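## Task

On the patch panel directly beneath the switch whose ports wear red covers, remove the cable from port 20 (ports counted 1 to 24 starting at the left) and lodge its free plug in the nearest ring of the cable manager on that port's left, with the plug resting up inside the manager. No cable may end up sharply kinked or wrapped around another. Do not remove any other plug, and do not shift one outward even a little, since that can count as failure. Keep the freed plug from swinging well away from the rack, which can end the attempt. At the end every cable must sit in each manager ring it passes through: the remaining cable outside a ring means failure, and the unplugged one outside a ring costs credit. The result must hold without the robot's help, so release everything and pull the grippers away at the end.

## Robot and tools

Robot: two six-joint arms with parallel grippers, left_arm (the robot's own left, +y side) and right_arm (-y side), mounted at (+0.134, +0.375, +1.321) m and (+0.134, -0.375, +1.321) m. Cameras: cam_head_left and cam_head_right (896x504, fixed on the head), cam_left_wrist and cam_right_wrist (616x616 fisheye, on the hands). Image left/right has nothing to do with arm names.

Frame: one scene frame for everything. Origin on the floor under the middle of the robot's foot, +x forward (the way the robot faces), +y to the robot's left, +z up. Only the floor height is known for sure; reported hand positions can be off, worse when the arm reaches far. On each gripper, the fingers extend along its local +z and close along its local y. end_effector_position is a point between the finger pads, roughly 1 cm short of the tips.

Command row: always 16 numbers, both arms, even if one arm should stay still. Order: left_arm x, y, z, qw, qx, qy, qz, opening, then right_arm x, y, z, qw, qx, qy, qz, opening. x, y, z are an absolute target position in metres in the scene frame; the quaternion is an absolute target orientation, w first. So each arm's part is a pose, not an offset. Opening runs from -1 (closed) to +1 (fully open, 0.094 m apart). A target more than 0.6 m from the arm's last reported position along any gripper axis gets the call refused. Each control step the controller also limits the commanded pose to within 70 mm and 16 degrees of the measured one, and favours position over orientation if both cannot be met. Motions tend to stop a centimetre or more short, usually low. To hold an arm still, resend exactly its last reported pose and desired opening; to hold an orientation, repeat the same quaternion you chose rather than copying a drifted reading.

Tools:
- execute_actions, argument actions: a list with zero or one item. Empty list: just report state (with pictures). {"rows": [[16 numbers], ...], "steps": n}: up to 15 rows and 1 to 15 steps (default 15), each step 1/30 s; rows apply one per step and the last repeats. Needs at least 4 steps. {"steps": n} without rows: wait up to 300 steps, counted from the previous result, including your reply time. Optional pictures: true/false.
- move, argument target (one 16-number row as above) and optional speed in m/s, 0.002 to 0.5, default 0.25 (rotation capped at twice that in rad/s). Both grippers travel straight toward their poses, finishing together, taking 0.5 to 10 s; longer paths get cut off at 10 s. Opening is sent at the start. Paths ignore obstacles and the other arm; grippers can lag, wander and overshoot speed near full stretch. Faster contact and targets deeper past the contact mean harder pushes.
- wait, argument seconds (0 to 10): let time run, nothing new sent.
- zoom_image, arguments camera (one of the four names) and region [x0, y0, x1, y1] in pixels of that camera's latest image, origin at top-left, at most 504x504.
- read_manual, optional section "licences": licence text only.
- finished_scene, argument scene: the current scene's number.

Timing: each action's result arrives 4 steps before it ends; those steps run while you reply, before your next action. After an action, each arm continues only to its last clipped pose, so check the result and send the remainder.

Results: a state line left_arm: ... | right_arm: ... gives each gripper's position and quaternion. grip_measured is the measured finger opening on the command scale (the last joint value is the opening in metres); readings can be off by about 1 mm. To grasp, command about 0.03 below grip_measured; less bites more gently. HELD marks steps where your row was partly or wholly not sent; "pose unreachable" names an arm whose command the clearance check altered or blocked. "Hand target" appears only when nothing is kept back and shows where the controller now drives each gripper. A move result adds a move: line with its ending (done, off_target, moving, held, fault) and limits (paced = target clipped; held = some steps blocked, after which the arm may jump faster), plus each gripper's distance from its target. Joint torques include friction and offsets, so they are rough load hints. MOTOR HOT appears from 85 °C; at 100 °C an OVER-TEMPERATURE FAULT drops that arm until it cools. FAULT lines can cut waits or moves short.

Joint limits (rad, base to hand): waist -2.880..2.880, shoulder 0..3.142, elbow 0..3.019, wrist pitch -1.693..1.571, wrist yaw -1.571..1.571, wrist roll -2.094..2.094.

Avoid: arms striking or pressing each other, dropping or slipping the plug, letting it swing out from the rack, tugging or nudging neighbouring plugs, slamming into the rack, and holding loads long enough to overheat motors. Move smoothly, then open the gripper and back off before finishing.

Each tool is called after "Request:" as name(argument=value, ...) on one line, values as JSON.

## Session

Request:
execute_actions(actions=[])

Scene clock: 0.00 s of 5100.00 s.
left_arm: end_effector_position=(+0.7368, +0.3769, +1.2551) grip_measured=+1.000 end_effector_quat_wxyz=(+0.262, -0.005, +0.965, +0.000) | right_arm: end_effector_position=(+0.7259, -0.3741, +1.2359) grip_measured=+1.000 end_effector_quat_wxyz=(+0.247, -0.006, +0.969, +0.000)
Joint positions: left_arm=[ 1.059  1.12   0.871 -0.113 -0.308  0.12   0.094] | right_arm=[-1.066  1.149  0.854 -0.101  0.299 -0.133  0.094]
Joint velocities: left_arm=[-0.015 -0.005 -0.007  0.032 -0.051  0.051  0.   ] | right_arm=[-0.005 -0.024 -0.002  0.002  0.007 -0.051  0.   ]
Joint torques (N m, as the arm reports them, + toward a larger angle): no reading
Hand target (left_arm): +0.743, +0.378, +1.257; +0.266, -0.007, +0.964, +0.001
Hand target (right_arm): +0.733, -0.375, +1.239; +0.253, -0.004, +0.968, -0.000

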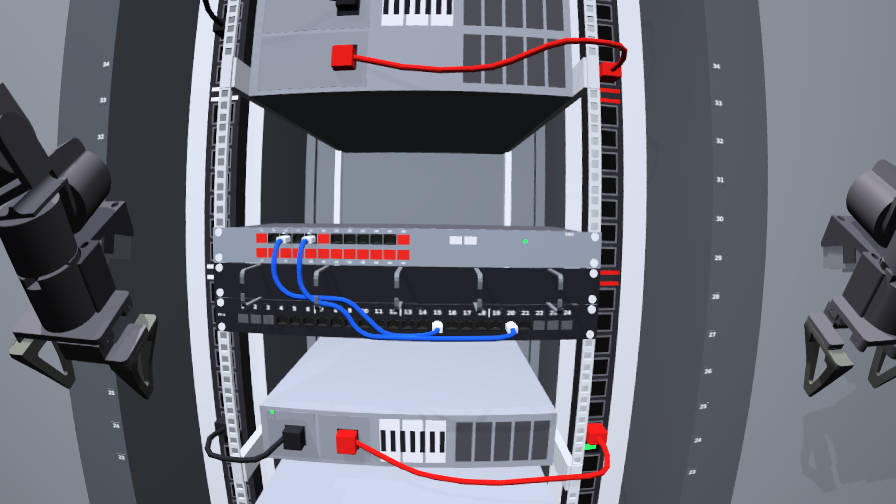

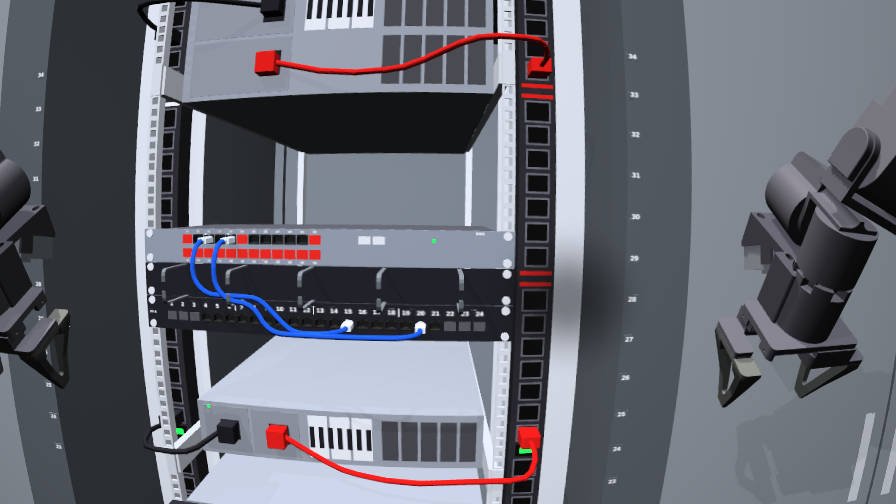

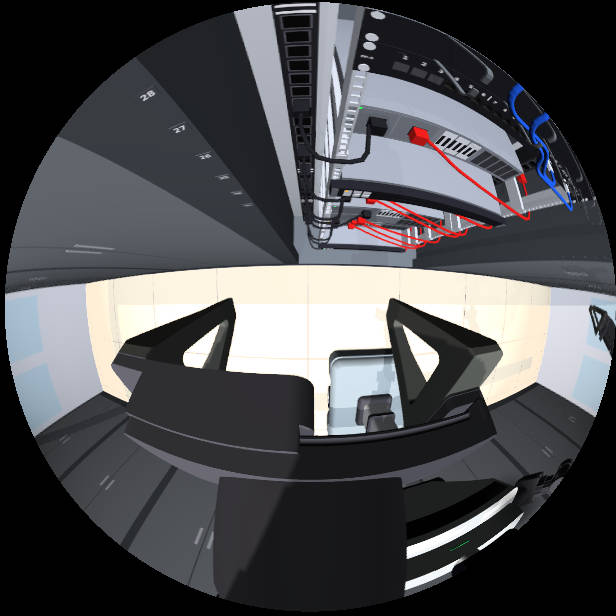

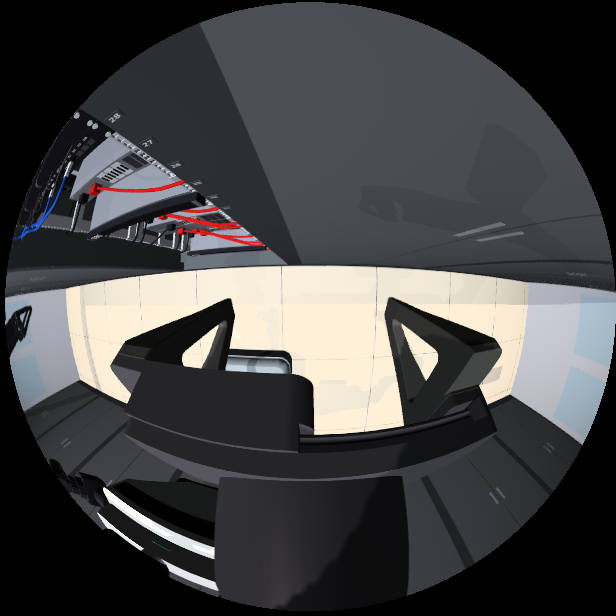

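Request:
move(target=[0.83,-0.02,1.28,0.464,-0.464,0.534,-0.534,-0.5,0.83,-0.19,1.23,0.433,-0.433,0.75,0.25,-1])

Scene clock: 4.20 s of 5100.00 s.
left_arm: end_effector_position=(+0.8347, -0.0094, +1.2850) grip_measured=-0.497 end_effector_quat_wxyz=(+0.463, -0.461, +0.543, -0.528) | right_arm: end_effector_position=(+0.8191, -0.1978, +1.2267) grip_measured=-0.991 end_effector_quat_wxyz=(+0.431, -0.427, +0.756, +0.246)
Joint positions: left_arm=[ 0.531  2.059  1.323  1.381 -0.343 -0.916  0.024] | right_arm=[-1.026  1.506  1.159  0.023 -0.511 -0.894  0.   ]
Joint velocities: left_arm=[-0.015  0.015 -0.002 -0.007 -0.037 -0.022  0.001] | right_arm=[-0.015 -0.015 -0.007 -0.002 -0.007 -0.066  0.   ]
Joint torques (N m, as the arm reports them, + toward a larger angle): left_arm=[-13.6  -14.39   6.37   2.15   0.45   0.01] | right_arm=[  7.06 -18.16  10.23   0.35  -0.69  -0.13]
Hand target (left_arm): +0.834, -0.020, +1.281; +0.460, -0.466, +0.534, -0.536
Hand target (right_arm): +0.829, -0.191, +1.229; +0.435, -0.433, +0.749, +0.248
Off the commanded pose (left_arm): 0.013 m, 1 deg.
Off the commanded pose (right_arm): 0.014 m, 1 deg.
Kept back: nothing.
move: off_target (left_arm, right_arm)
camera_calibration (this result's frames):
cam_left_wrist: T_world_to_cam=[[0.0225372, -0.0178782, 0.999586, -1.30167], [-0.696316, -0.71773, 0.00286244, 0.575436], [0.717382, -0.696092, -0.0286245, -0.441501], [0, 0, 0, 1]] pos_world=[0.746745, 0.0824109, 1.28685]
cam_right_wrist: T_world_to_cam=[[0.851415, -0.524477, -0.00410972, -0.793945], [-0.479902, -0.775845, -0.409583, 0.74788], [0.211628, 0.350697, -0.912264, 1.13935], [0, 0, 0, 1]] pos_world=[0.793766, -0.235735, 1.34245]

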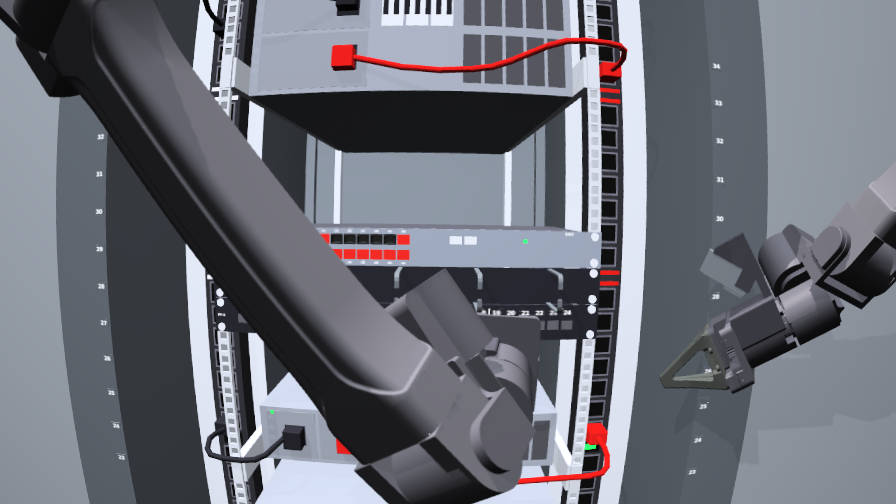

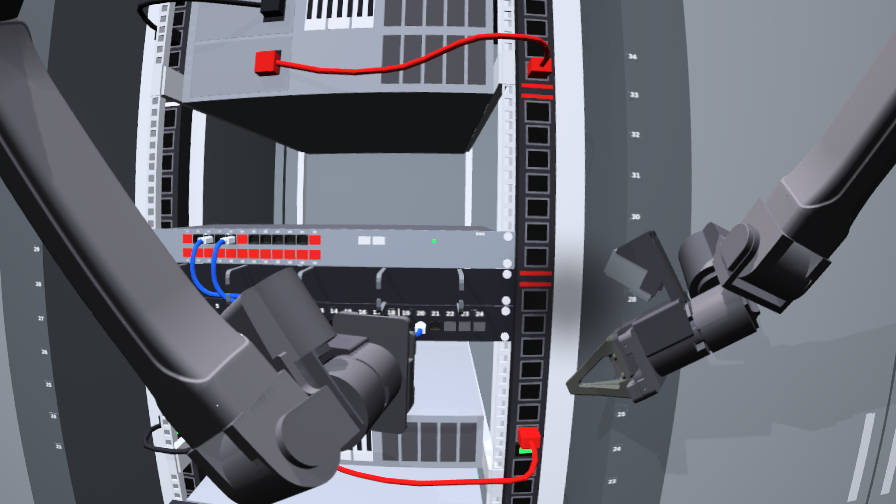

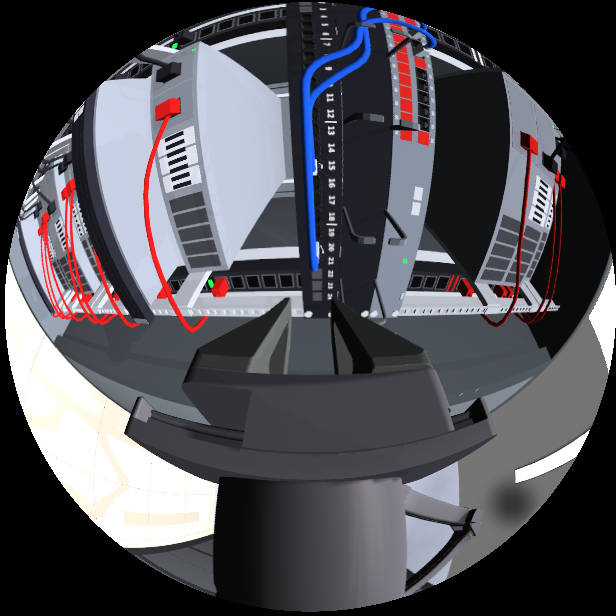

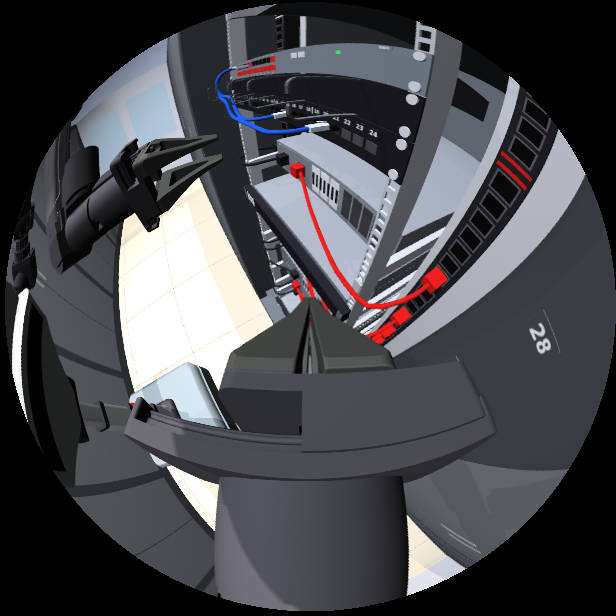

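Request:
move(target=[0.91,-0.03,1.266,0.464,-0.464,0.534,-0.534,-0.5,0.83,-0.19,1.23,0.433,-0.433,0.75,0.25,-1], speed=0.07)

Request:
zoom_image(camera="cam_right_wrist", region=[200,60,400,185])

Scene clock: 5.97 s of 5100.00 s.
left_arm: end_effector_position=(+0.9018, -0.0313, +1.2964) grip_measured=-0.497 end_effector_quat_wxyz=(+0.464, -0.458, +0.529, -0.543) | right_arm: end_effector_position=(+0.8171, -0.1971, +1.2257) grip_measured=-0.991 end_effector_quat_wxyz=(+0.427, -0.428, +0.757, +0.249)
Joint positions: left_arm=[ 0.548  2.118  1.558  1.228 -0.308 -0.942  0.024] | right_arm=[-1.025  1.506  1.159  0.012 -0.511 -0.897  0.   ]
Joint velocities: left_arm=[-0.005 -0.005 -0.007 -0.007  0.022 -0.007 -0.   ] | right_arm=[-0.015 -0.005  0.007 -0.012 -0.007 -0.037 -0.001]
Joint torques (N m, as the arm reports them, + toward a larger angle): left_arm=[-11.94 -15.2    7.94   1.32   0.63   0.01] | right_arm=[  7.38 -17.91  10.37   0.39  -0.68  -0.1 ]
Hand target (left_arm): +0.908, -0.028, +1.268; +0.464, -0.464, +0.534, -0.534
Hand target (right_arm): +0.829, -0.190, +1.230; +0.433, -0.433, +0.750, +0.250
Off the commanded pose (left_arm): 0.032 m, 1 deg.
Off the commanded pose (right_arm): 0.015 m, 1 deg.
Kept back: nothing.
move: off_target (left_arm, right_arm)
camera_calibration (this result's frames):
cam_left_wrist: T_world_to_cam=[[-0.00779457, 0.0100445, 0.999919, -1.28725], [-0.698099, -0.715999, 0.00175062, 0.609474], [0.715959, -0.698029, 0.012593, -0.556737], [0, 0, 0, 1]] pos_world=[0.814041, 0.0606942, 1.29309]
cam_right_wrist: T_world_to_cam=[[0.854205, -0.519844, -0.00975041, -0.786301], [-0.478726, -0.779045, -0.404858, 0.739677], [0.202867, 0.3505, -0.914328, 1.14824], [0, 0, 0, 1]] pos_world=[0.792825, -0.234969, 1.34166]

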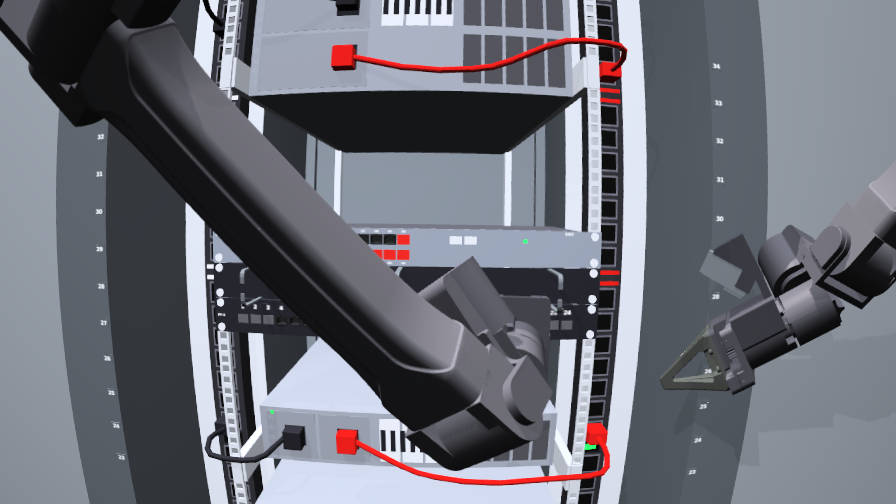

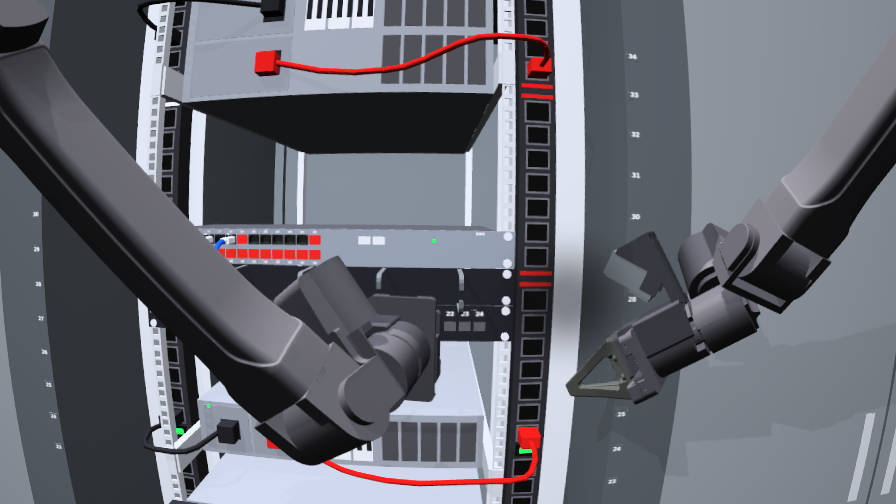

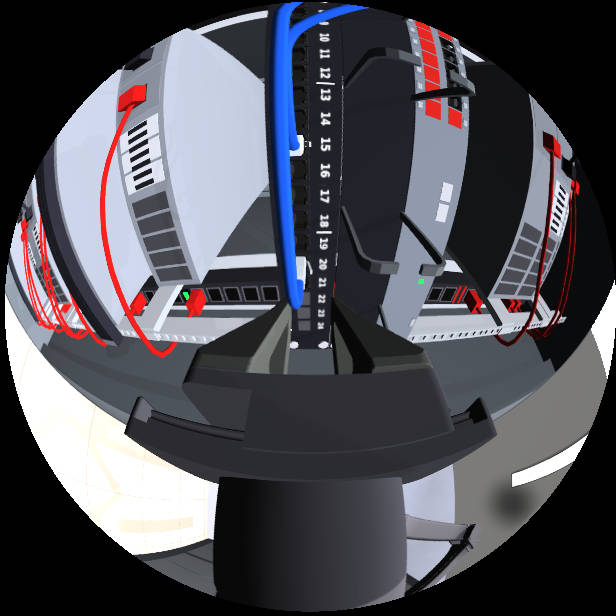

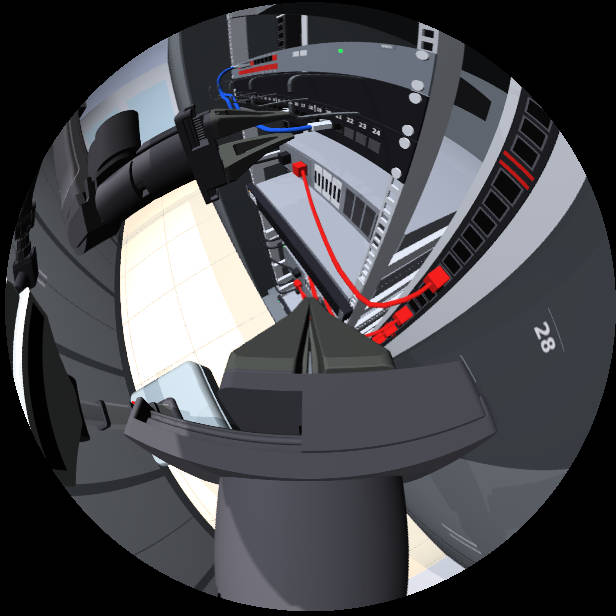

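Region (200, 60, 400, 185) of cam_right_wrist's 616x616 image, scaled by 2.520, with more detail than that image has; it fills the top 315 rows of this view, and the rest is white.

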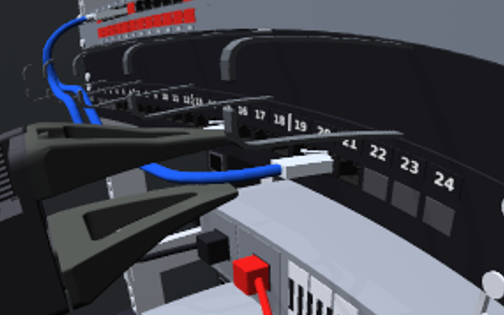

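Request:
execute_actions(actions=[{"rows":[[0.912,-0.03,1.264,0.464,-0.464,0.534,-0.534,-0.5,0.83,-0.19,1.23,0.433,-0.433,0.75,0.25,-1],[0.915,-0.03,1.262,0.464,-0.464,0.534,-0.534,-0.5,0.83,-0.19,1.23,0.433,-0.433,0.75,0.25,-1],[0.918,-0.031,1.26,0.464,-0.464,0.534,-0.534,-0.5,0.83,-0.19,1.23,0.433,-0.433,0.75,0.25,-1],[0.922,-0.031,1.26,0.464,-0.464,0.534,-0.534,-0.5,0.83,-0.19,1.23,0.433,-0.433,0.75,0.25,-1],[0.926,-0.032,1.26,0.464,-0.464,0.534,-0.534,-0.5,0.83,-0.19,1.23,0.433,-0.433,0.75,0.25,-1],[0.93,-0.032,1.26,0.464,-0.464,0.534,-0.534,-0.5,0.83,-0.19,1.23,0.433,-0.433,0.75,0.25,-1],[0.934,-0.032,1.26,0.464,-0.464,0.534,-0.534,-0.5,0.83,-0.19,1.23,0.433,-0.433,0.75,0.25,-1],[0.938,-0.032,1.26,0.464,-0.464,0.534,-0.534,-0.5,0.83,-0.19,1.23,0.433,-0.433,0.75,0.25,-1]],"steps":15}])

Request:
wait(seconds=0.2)

Request:
zoom_image(camera="cam_right_wrist", region=[200,60,400,185])

Scene clock: 6.53 s of 5100.00 s.
left_arm: end_effector_position=(+0.9248, -0.0374, +1.2903) grip_measured=-0.497 end_effector_quat_wxyz=(+0.462, -0.457, +0.531, -0.544) | right_arm: end_effector_position=(+0.8171, -0.1971, +1.2257) grip_measured=-0.991 end_effector_quat_wxyz=(+0.427, -0.428, +0.757, +0.249)
Joint positions: left_arm=[ 0.562  2.152  1.648  1.166 -0.293 -0.951  0.024] | right_arm=[-1.025  1.506  1.159  0.012 -0.511 -0.897  0.   ]
Joint velocities: left_arm=[ 0.073  0.015  0.149 -0.1    0.022 -0.051 -0.   ] | right_arm=[-0.005 -0.005 -0.007 -0.002 -0.022 -0.051  0.001]
Joint torques (N m, as the arm reports them, + toward a larger angle): left_arm=[-12.29 -16.02   8.15   1.4    0.62   0.02] | right_arm=[  7.29 -18.16  10.37   0.41  -0.65  -0.1 ]
Steps of this call (steps 1 to 6: nothing new was sent; steps 7 to 17: the first 11 steps of this action). Readings (end_effector_position):
7: left_arm (+0.9018, -0.0316, +1.2962) | right_arm (+0.8171, -0.1971, +1.2257)
8: left_arm (+0.9026, -0.0321, +1.2962) | right_arm (+0.8171, -0.1971, +1.2257)
10: left_arm (+0.9056, -0.0341, +1.2956) | right_arm (+0.8171, -0.1971, +1.2257)
14: left_arm (+0.9166, -0.0382, +1.2920) | right_arm (+0.8171, -0.1971, +1.2257)
17: the state above

Scene clock: 6.87 s of 5100.00 s.
left_arm: end_effector_position=(+0.9310, -0.0331, +1.2904) grip_measured=-0.497 end_effector_quat_wxyz=(+0.465, -0.459, +0.528, -0.543) | right_arm: end_effector_position=(+0.8171, -0.1971, +1.2257) grip_measured=-0.991 end_effector_quat_wxyz=(+0.427, -0.428, +0.757, +0.249)
Joint positions: left_arm=[ 0.569  2.153  1.661  1.159 -0.293 -0.954  0.024] | right_arm=[-1.025  1.506  1.159  0.012 -0.511 -0.897  0.   ]
Joint velocities: left_arm=[-0.015 -0.005 -0.012 -0.002 -0.007 -0.037 -0.   ] | right_arm=[-0.015 -0.024 -0.022 -0.012  0.022  0.022 -0.001]
Joint torques (N m, as the arm reports them, + toward a larger angle): left_arm=[-12.68 -16.02   8.34   1.33   0.62   0.  ] | right_arm=[  7.01 -18.49  10.25   0.3   -0.66  -0.12]
Hand target (left_arm): +0.936, -0.030, +1.261; +0.464, -0.464, +0.534, -0.534
Hand target (right_arm): +0.830, -0.190, +1.230; +0.433, -0.433, +0.750, +0.250
Off the commanded pose (left_arm): 0.031 m, 1 deg.
Off the commanded pose (right_arm): 0.015 m, 1 deg.
Kept back: nothing.
Steps of this call (steps 1 to 4: the last 4 steps of your previous action; steps 5 to 10: nothing new was sent). Readings (end_effector_position):
1: left_arm (+0.9269, -0.0361, +1.2902) | right_arm (+0.8171, -0.1971, +1.2257)
2: left_arm (+0.9283, -0.0351, +1.2902) | right_arm (+0.8171, -0.1971, +1.2257)
4: left_arm (+0.9304, -0.0334, +1.2906) | right_arm (+0.8171, -0.1971, +1.2257)
8: left_arm (+0.9310, -0.0330, +1.2905) | right_arm (+0.8171, -0.1971, +1.2257)
10: the state above
camera_calibration (this result's frames):
cam_left_wrist: T_world_to_cam=[[-0.00833224, 0.00925827, 0.999922, -1.28053], [-0.696464, -0.717591, 0.000840611, 0.628246], [0.717543, -0.696403, 0.0124272, -0.579968], [0, 0, 0, 1]] pos_world=[0.843033, 0.0587882, 1.28711]
cam_right_wrist: T_world_to_cam=[[0.854205, -0.519844, -0.00975041, -0.786301], [-0.478726, -0.779045, -0.404858, 0.739677], [0.202867, 0.3505, -0.914328, 1.14824], [0, 0, 0, 1]] pos_world=[0.792825, -0.234969, 1.34166]

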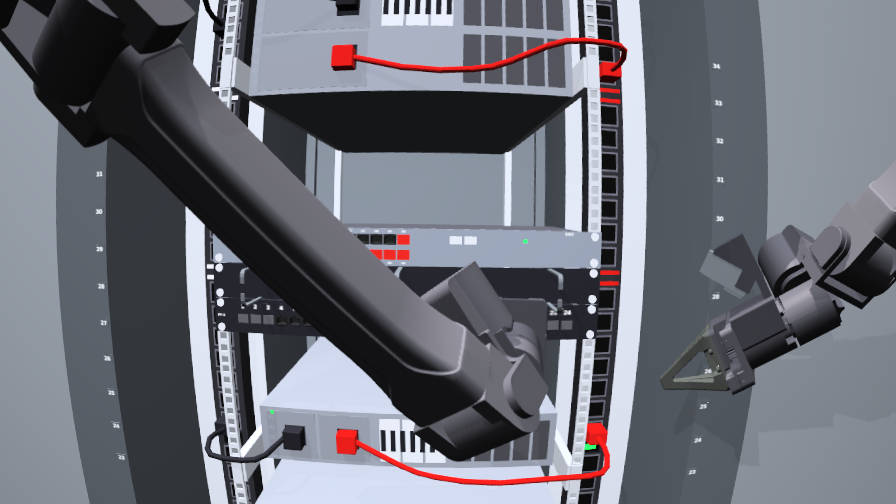

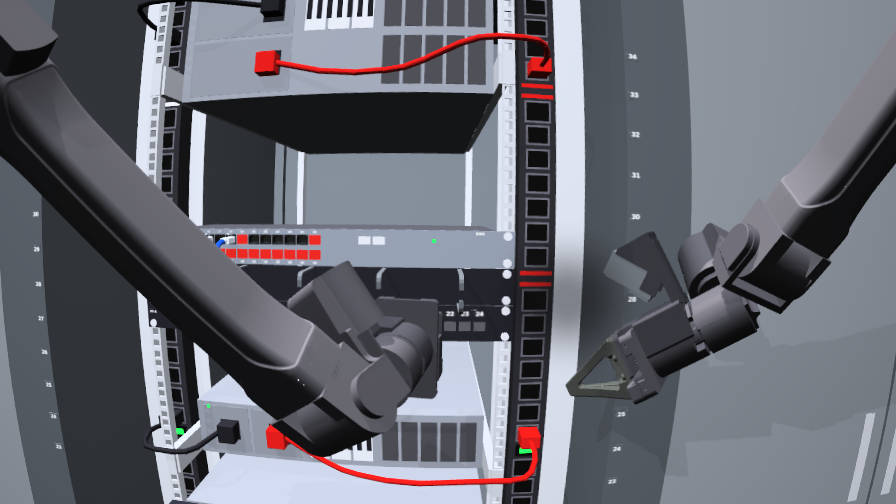

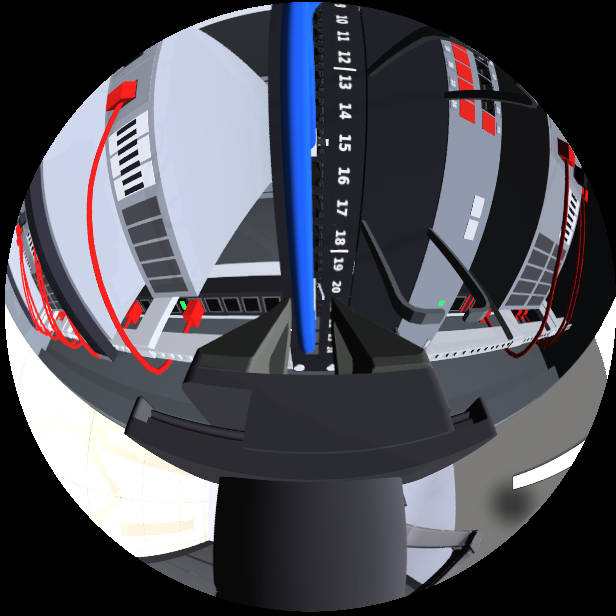

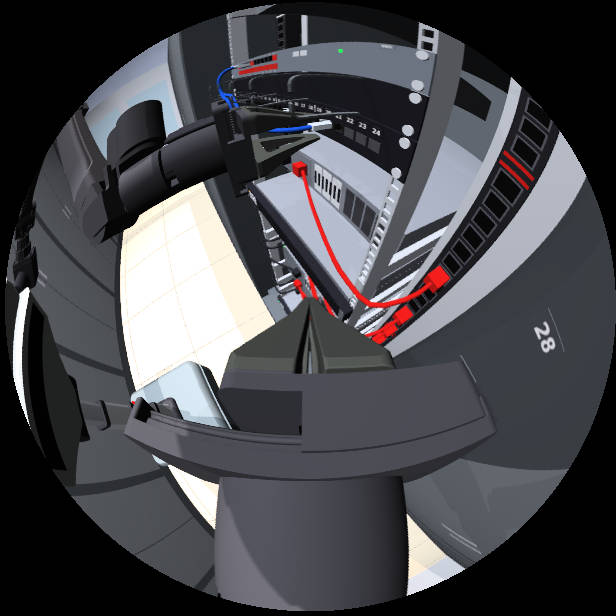

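Region (200, 60, 400, 185) of cam_right_wrist's 616x616 image, scaled by 2.520, with more detail than that image has; it fills the top 315 rows of this view, and the rest is white.

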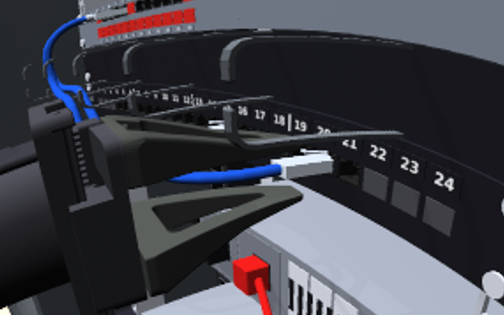

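Request:
execute_actions(actions=[{"rows":[[0.941,-0.031,1.26,0.464,-0.464,0.534,-0.534,-0.55,0.83,-0.19,1.23,0.433,-0.433,0.75,0.25,-1],[0.944,-0.031,1.26,0.464,-0.464,0.534,-0.534,-0.6,0.83,-0.19,1.23,0.433,-0.433,0.75,0.25,-1],[0.947,-0.031,1.26,0.464,-0.464,0.534,-0.534,-0.6,0.83,-0.19,1.23,0.433,-0.433,0.75,0.25,-1]],"steps":15}], pictures=true)

Request:
zoom_image(camera="cam_right_wrist", region=[240,80,380,170])

Request:
zoom_image(camera="cam_left_wrist", region=[250,250,380,380])

Scene clock: 7.40 s of 5100.00 s.
left_arm: end_effector_position=(+0.9373, -0.0360, +1.2926) grip_measured=-0.597 end_effector_quat_wxyz=(+0.463, -0.458, +0.529, -0.545) | right_arm: end_effector_position=(+0.8171, -0.1971, +1.2257) grip_measured=-0.991 end_effector_quat_wxyz=(+0.427, -0.428, +0.757, +0.249)
Joint positions: left_arm=[ 0.569  2.158  1.685  1.137 -0.288 -0.957  0.019] | right_arm=[-1.025  1.506  1.159  0.012 -0.511 -0.897  0.   ]
Joint velocities: left_arm=[-0.005 -0.015  0.022 -0.017 -0.051 -0.037 -0.001] | right_arm=[-0.015  0.005 -0.002 -0.002  0.007  0.037  0.001]
Joint torques (N m, as the arm reports them, + toward a larger angle): left_arm=[-12.21 -16.21   8.62   1.44   0.62   0.01] | right_arm=[  7.19 -18.24  10.41   0.38  -0.64  -0.11]
Steps of this call (steps 1 to 5: nothing new was sent; steps 6 to 16: the first 11 steps of this action). Readings (end_effector_position):
6: left_arm (+0.9310, -0.0333, +1.2903) | right_arm (+0.8171, -0.1971, +1.2257)
7: left_arm (+0.9312, -0.0339, +1.2900) | right_arm (+0.8171, -0.1971, +1.2257)
9: left_arm (+0.9331, -0.0355, +1.2900) | right_arm (+0.8171, -0.1971, +1.2257)
13: left_arm (+0.9366, -0.0362, +1.2918) | right_arm (+0.8171, -0.1971, +1.2257)
16: the state above
camera_calibration (this result's frames):
cam_left_wrist: T_world_to_cam=[[-0.00875968, 0.0120762, 0.999889, -1.28207], [-0.700083, -0.714057, 0.00249085, 0.631908], [0.714008, -0.699983, 0.0147092, -0.586402], [0, 0, 0, 1]] pos_world=[0.849853, 0.056229, 1.28898]
cam_right_wrist: T_world_to_cam=[[0.854205, -0.519844, -0.00975041, -0.786301], [-0.478726, -0.779045, -0.404858, 0.739677], [0.202867, 0.3505, -0.914328, 1.14824], [0, 0, 0, 1]] pos_world=[0.792825, -0.234969, 1.34166]

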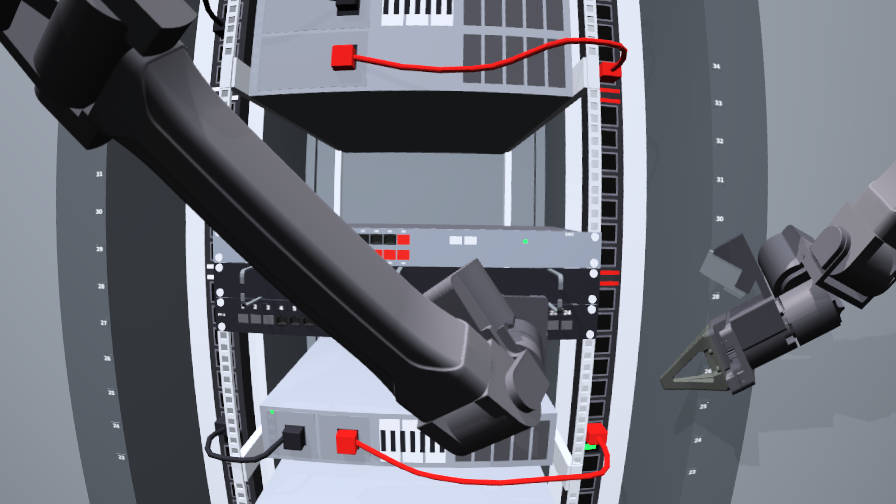

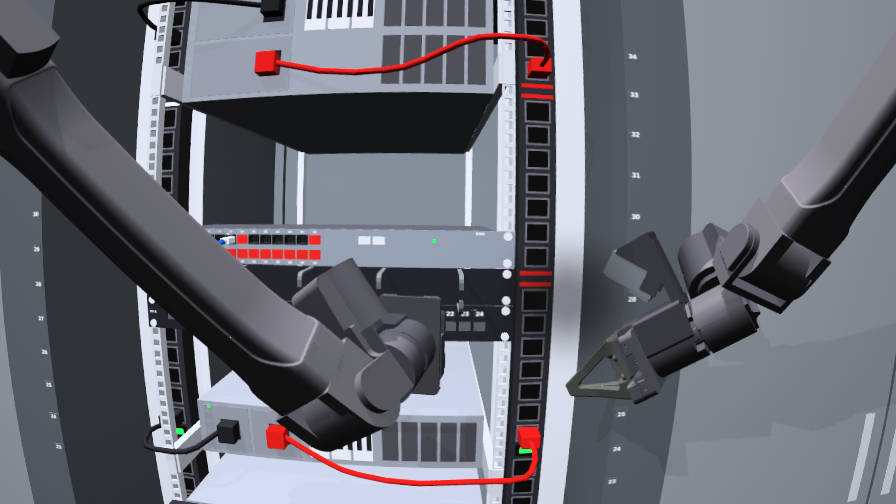

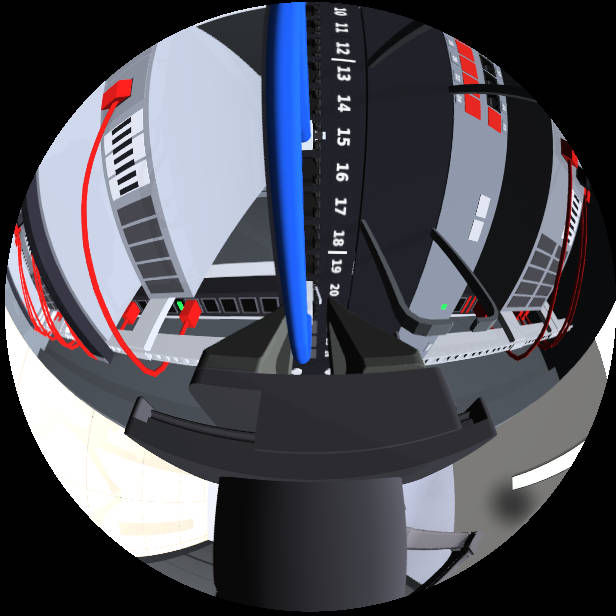

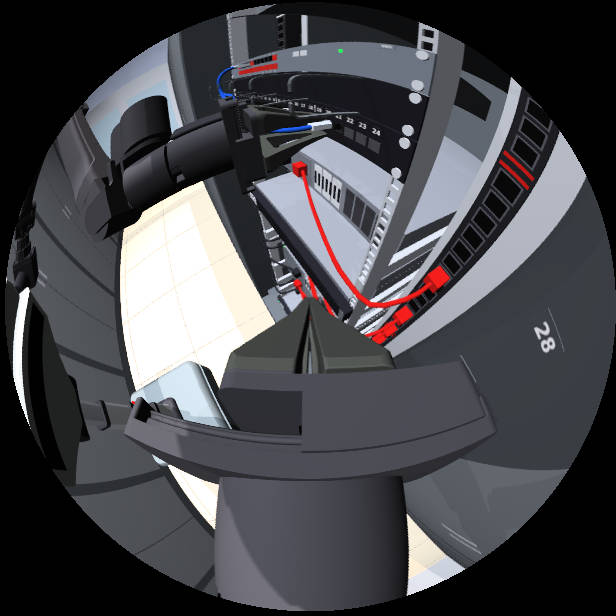

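Region (240, 80, 380, 170) of cam_right_wrist's 616x616 image, scaled by 3.600, with more detail than that image has; it fills the top 324 rows of this view, and the rest is white.

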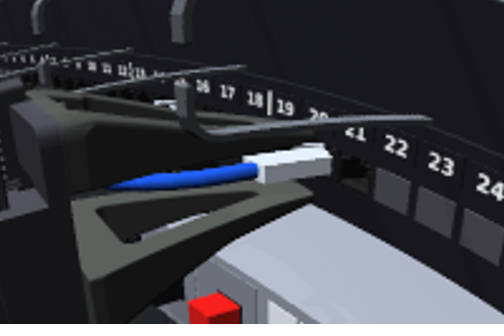

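Region (250, 250, 380, 380) of cam_left_wrist's 616x616 image, scaled by 3.877, with more detail than that image has.

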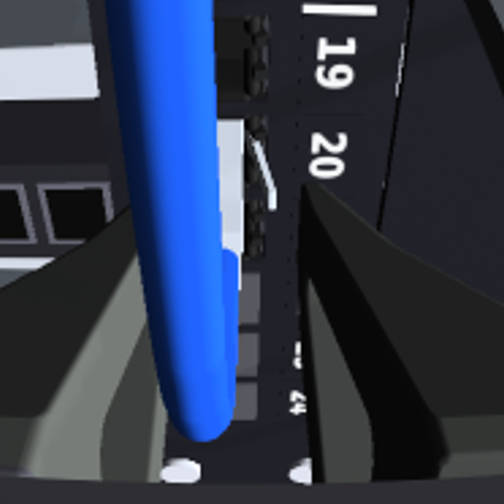

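Request:
execute_actions(actions=[{"rows":[[0.948,-0.029,1.259,0.464,-0.464,0.534,-0.534,-0.6,0.83,-0.19,1.23,0.433,-0.433,0.75,0.25,-1],[0.949,-0.027,1.258,0.464,-0.464,0.534,-0.534,-0.6,0.83,-0.19,1.23,0.433,-0.433,0.75,0.25,-1]],"steps":15}])

Scene clock: 7.90 s of 5100.00 s.
left_arm: end_effector_position=(+0.9399, -0.0313, +1.2884) grip_measured=-0.597 end_effector_quat_wxyz=(+0.463, -0.458, +0.529, -0.544) | right_arm: end_effector_position=(+0.8171, -0.1971, +1.2257) grip_measured=-0.991 end_effector_quat_wxyz=(+0.427, -0.428, +0.757, +0.249)
Joint positions: left_arm=[ 0.579  2.158  1.685  1.135 -0.282 -0.962  0.019] | right_arm=[-1.025  1.506  1.159  0.012 -0.511 -0.897  0.   ]
Joint velocities: left_arm=[-0.005 -0.005  0.012  0.002  0.022  0.11   0.001] | right_arm=[ 0.015 -0.005 -0.017 -0.017 -0.051 -0.007 -0.   ]
Joint torques (N m, as the arm reports them, + toward a larger angle): left_arm=[-12.24 -16.18   8.55   1.29   0.58   0.01] | right_arm=[  7.57 -18.28  10.44   0.31  -0.68  -0.1 ]
Off your previous action's commanded pose (left_arm): 0.034 m, 2 deg at its last step (step 4 of this call).
Off your previous action's commanded pose (right_arm): 0.015 m, 1 deg at its last step (step 4 of this call).
Steps of this call (steps 1 to 4: the last 4 steps of your previous action; steps 5 to 15: the first 11 steps of this action). Readings (end_effector_position):
5: left_arm (+0.9373, -0.0362, +1.2921) | right_arm (+0.8171, -0.1971, +1.2257)
6: left_arm (+0.9374, -0.0363, +1.2922) | right_arm (+0.8171, -0.1971, +1.2257)
8: left_arm (+0.9378, -0.0356, +1.2916) | right_arm (+0.8171, -0.1971, +1.2257)
12: left_arm (+0.9392, -0.0326, +1.2894) | right_arm (+0.8171, -0.1971, +1.2257)
15: the state above

Close, then pull.

Request:
execute_actions(actions=[{"rows":[[0.948,-0.029,1.259,0.464,-0.464,0.534,-0.534,-0.68,0.83,-0.19,1.23,0.433,-0.433,0.75,0.25,-1],[0.948,-0.029,1.259,0.464,-0.464,0.534,-0.534,-0.76,0.83,-0.19,1.23,0.433,-0.433,0.75,0.25,-1],[0.948,-0.029,1.259,0.464,-0.464,0.534,-0.534,-0.82,0.83,-0.19,1.23,0.433,-0.433,0.75,0.25,-1],[0.948,-0.029,1.259,0.464,-0.464,0.534,-0.534,-0.86,0.83,-0.19,1.23,0.433,-0.433,0.75,0.25,-1],[0.948,-0.029,1.259,0.464,-0.464,0.534,-0.534,-0.885,0.83,-0.19,1.23,0.433,-0.433,0.75,0.25,-1]],"steps":12}])

Request:
move(target=[0.905,-0.028,1.3,0.464,-0.458,0.529,-0.544,-0.885,0.83,-0.19,1.23,0.433,-0.433,0.75,0.25,-1], speed=0.03)

Request:
zoom_image(camera="cam_right_wrist", region=[200,60,400,185])

Scene clock: 8.37 s of 5100.00 s.
left_arm: end_effector_position=(+0.9403, -0.0314, +1.2896) grip_measured=-0.869 end_effector_quat_wxyz=(+0.464, -0.457, +0.528, -0.545) | right_arm: end_effector_position=(+0.8171, -0.1971, +1.2257) grip_measured=-0.991 end_effector_quat_wxyz=(+0.427, -0.428, +0.757, +0.249)
Joint positions: left_arm=[ 0.579  2.158  1.687  1.137 -0.279 -0.962  0.006] | right_arm=[-1.025  1.506  1.159  0.012 -0.511 -0.897  0.   ]
Joint velocities: left_arm=[-0.005 -0.005 -0.002 -0.002 -0.007 -0.022 -0.   ] | right_arm=[-0.005 -0.005  0.007  0.002 -0.007  0.007  0.   ]
Joint torques (N m, as the arm reports them, + toward a larger angle): left_arm=[-12.81 -16.35   8.71   1.27   0.32   0.02] | right_arm=[  7.3  -18.16  10.4    0.37  -0.65  -0.09]
Off your previous action's commanded pose (left_arm): 0.032 m, 1 deg at its last step (step 4 of this call).
Off your previous action's commanded pose (right_arm): 0.015 m, 1 deg at its last step (step 4 of this call).
Steps of this call (steps 1 to 4: the last 4 steps of your previous action; steps 5 to 6: nothing new was sent; steps 7 to 14: the first 8 steps of this action). Readings (end_effector_position):
7: left_arm (+0.9399, -0.0313, +1.2884) | right_arm (+0.8171, -0.1971, +1.2257)
8: left_arm (+0.9399, -0.0313, +1.2884) | right_arm (+0.8171, -0.1971, +1.2257)
10: left_arm (+0.9400, -0.0314, +1.2889) | right_arm (+0.8171, -0.1971, +1.2257)
14: the state above

Scene clock: 10.27 s of 5100.00 s.
left_arm: end_effector_position=(+0.9064, -0.0285, +1.2791) grip_measured=-0.869 end_effector_quat_wxyz=(+0.458, -0.461, +0.537, -0.538) | right_arm: end_effector_position=(+0.8171, -0.1971, +1.2257) grip_measured=-0.991 end_effector_quat_wxyz=(+0.427, -0.428, +0.757, +0.249)
Joint positions: left_arm=[ 0.567  2.134  1.572  1.205 -0.301 -0.956  0.006] | right_arm=[-1.025  1.506  1.159  0.012 -0.511 -0.897  0.   ]
Joint velocities: left_arm=[-0.024 -0.015  0.002 -0.002  0.022 -0.007  0.   ] | right_arm=[-0.005 -0.015 -0.002 -0.007  0.051 -0.022 -0.   ]
Joint torques (N m, as the arm reports them, + toward a larger angle): left_arm=[-15.39 -20.7    4.13   2.19   0.44   0.22] | right_arm=[  7.09 -18.24  10.45   0.36  -0.66  -0.11]
Hand target (left_arm): +0.905, -0.028, +1.299; +0.464, -0.458, +0.529, -0.544
Hand target (right_arm): +0.830, -0.190, +1.230; +0.433, -0.433, +0.750, +0.250
Off your previous action's commanded pose (left_arm): 0.032 m, 2 deg at its last step (step 4 of this call).
Off your previous action's commanded pose (right_arm): 0.015 m, 1 deg at its last step (step 4 of this call).
Off the commanded pose (left_arm): 0.021 m, 1 deg.
Off the commanded pose (right_arm): 0.015 m, 1 deg.
Kept back: nothing.
move: off_target (left_arm, right_arm)
camera_calibration (this result's frames):
cam_left_wrist: T_world_to_cam=[[0.0132815, 0.00252482, 0.999909, -1.28923], [-0.702284, -0.71181, 0.0111256, 0.606739], [0.711773, -0.702368, -0.00768074, -0.528223], [0, 0, 0, 1]] pos_world=[0.819201, 0.0641311, 1.2783]
cam_right_wrist: T_world_to_cam=[[0.854205, -0.519844, -0.00975041, -0.786301], [-0.478726, -0.779045, -0.404858, 0.739677], [0.202867, 0.3505, -0.914328, 1.14824], [0, 0, 0, 1]] pos_world=[0.792825, -0.234969, 1.34166]

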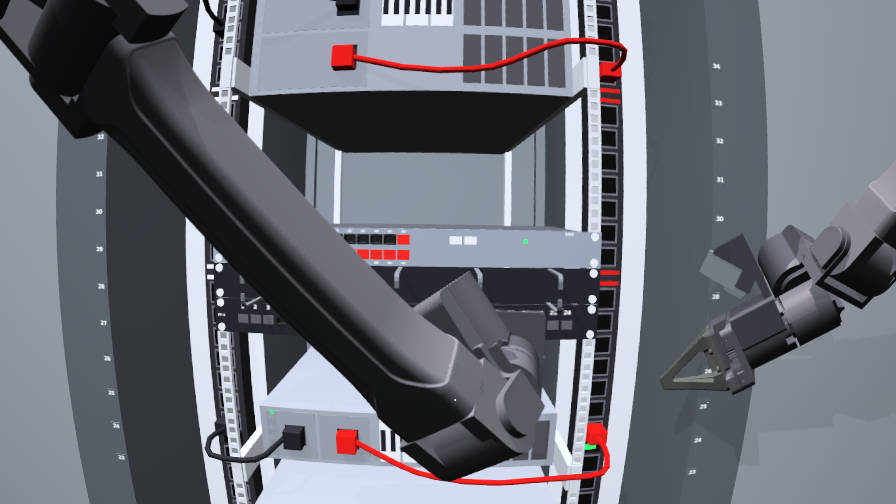

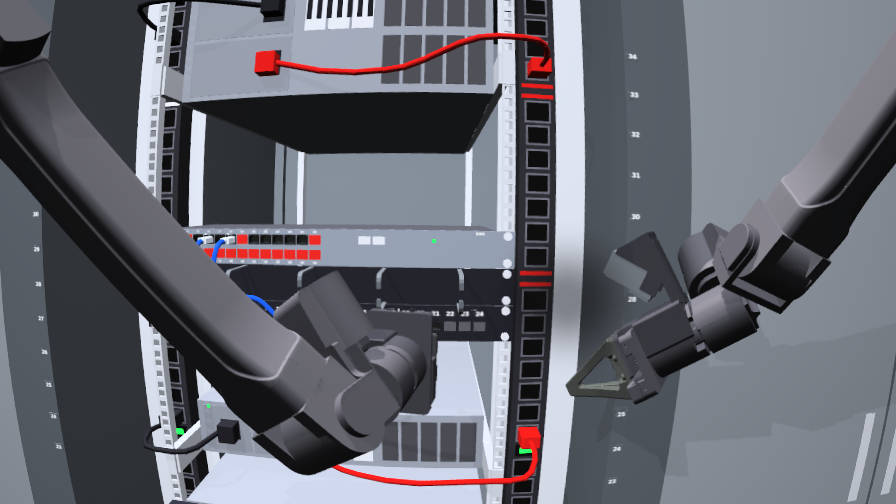

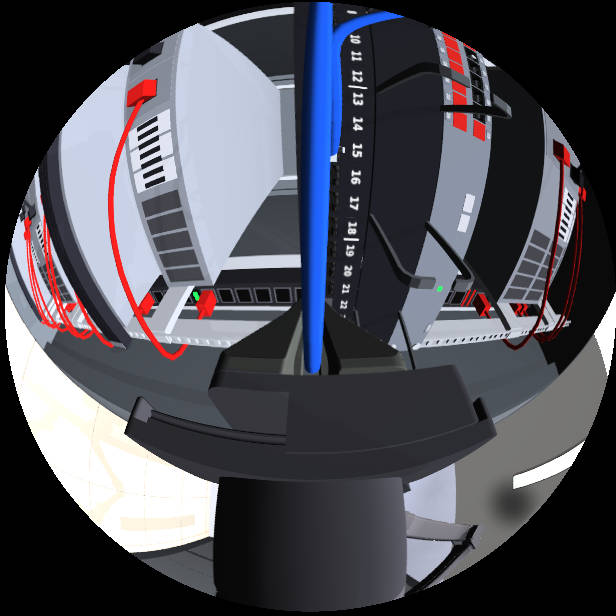

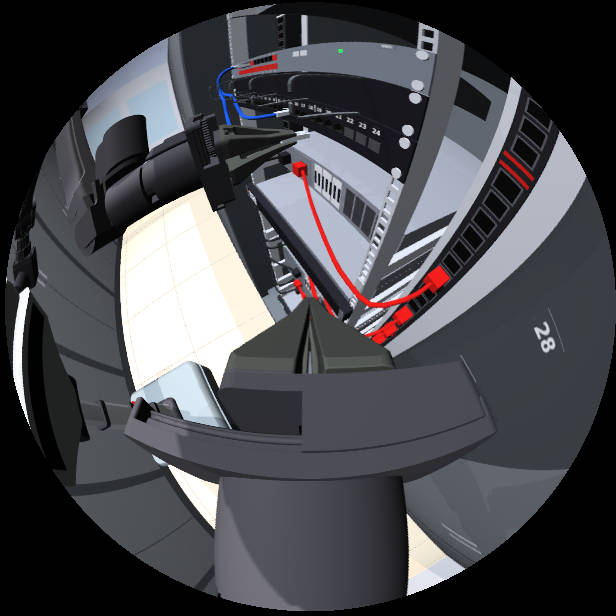

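Region (200, 60, 400, 185) of cam_right_wrist's 616x616 image, scaled by 2.520, with more detail than that image has; it fills the top 315 rows of this view, and the rest is white.

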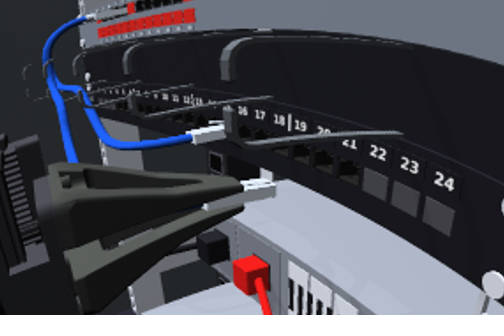

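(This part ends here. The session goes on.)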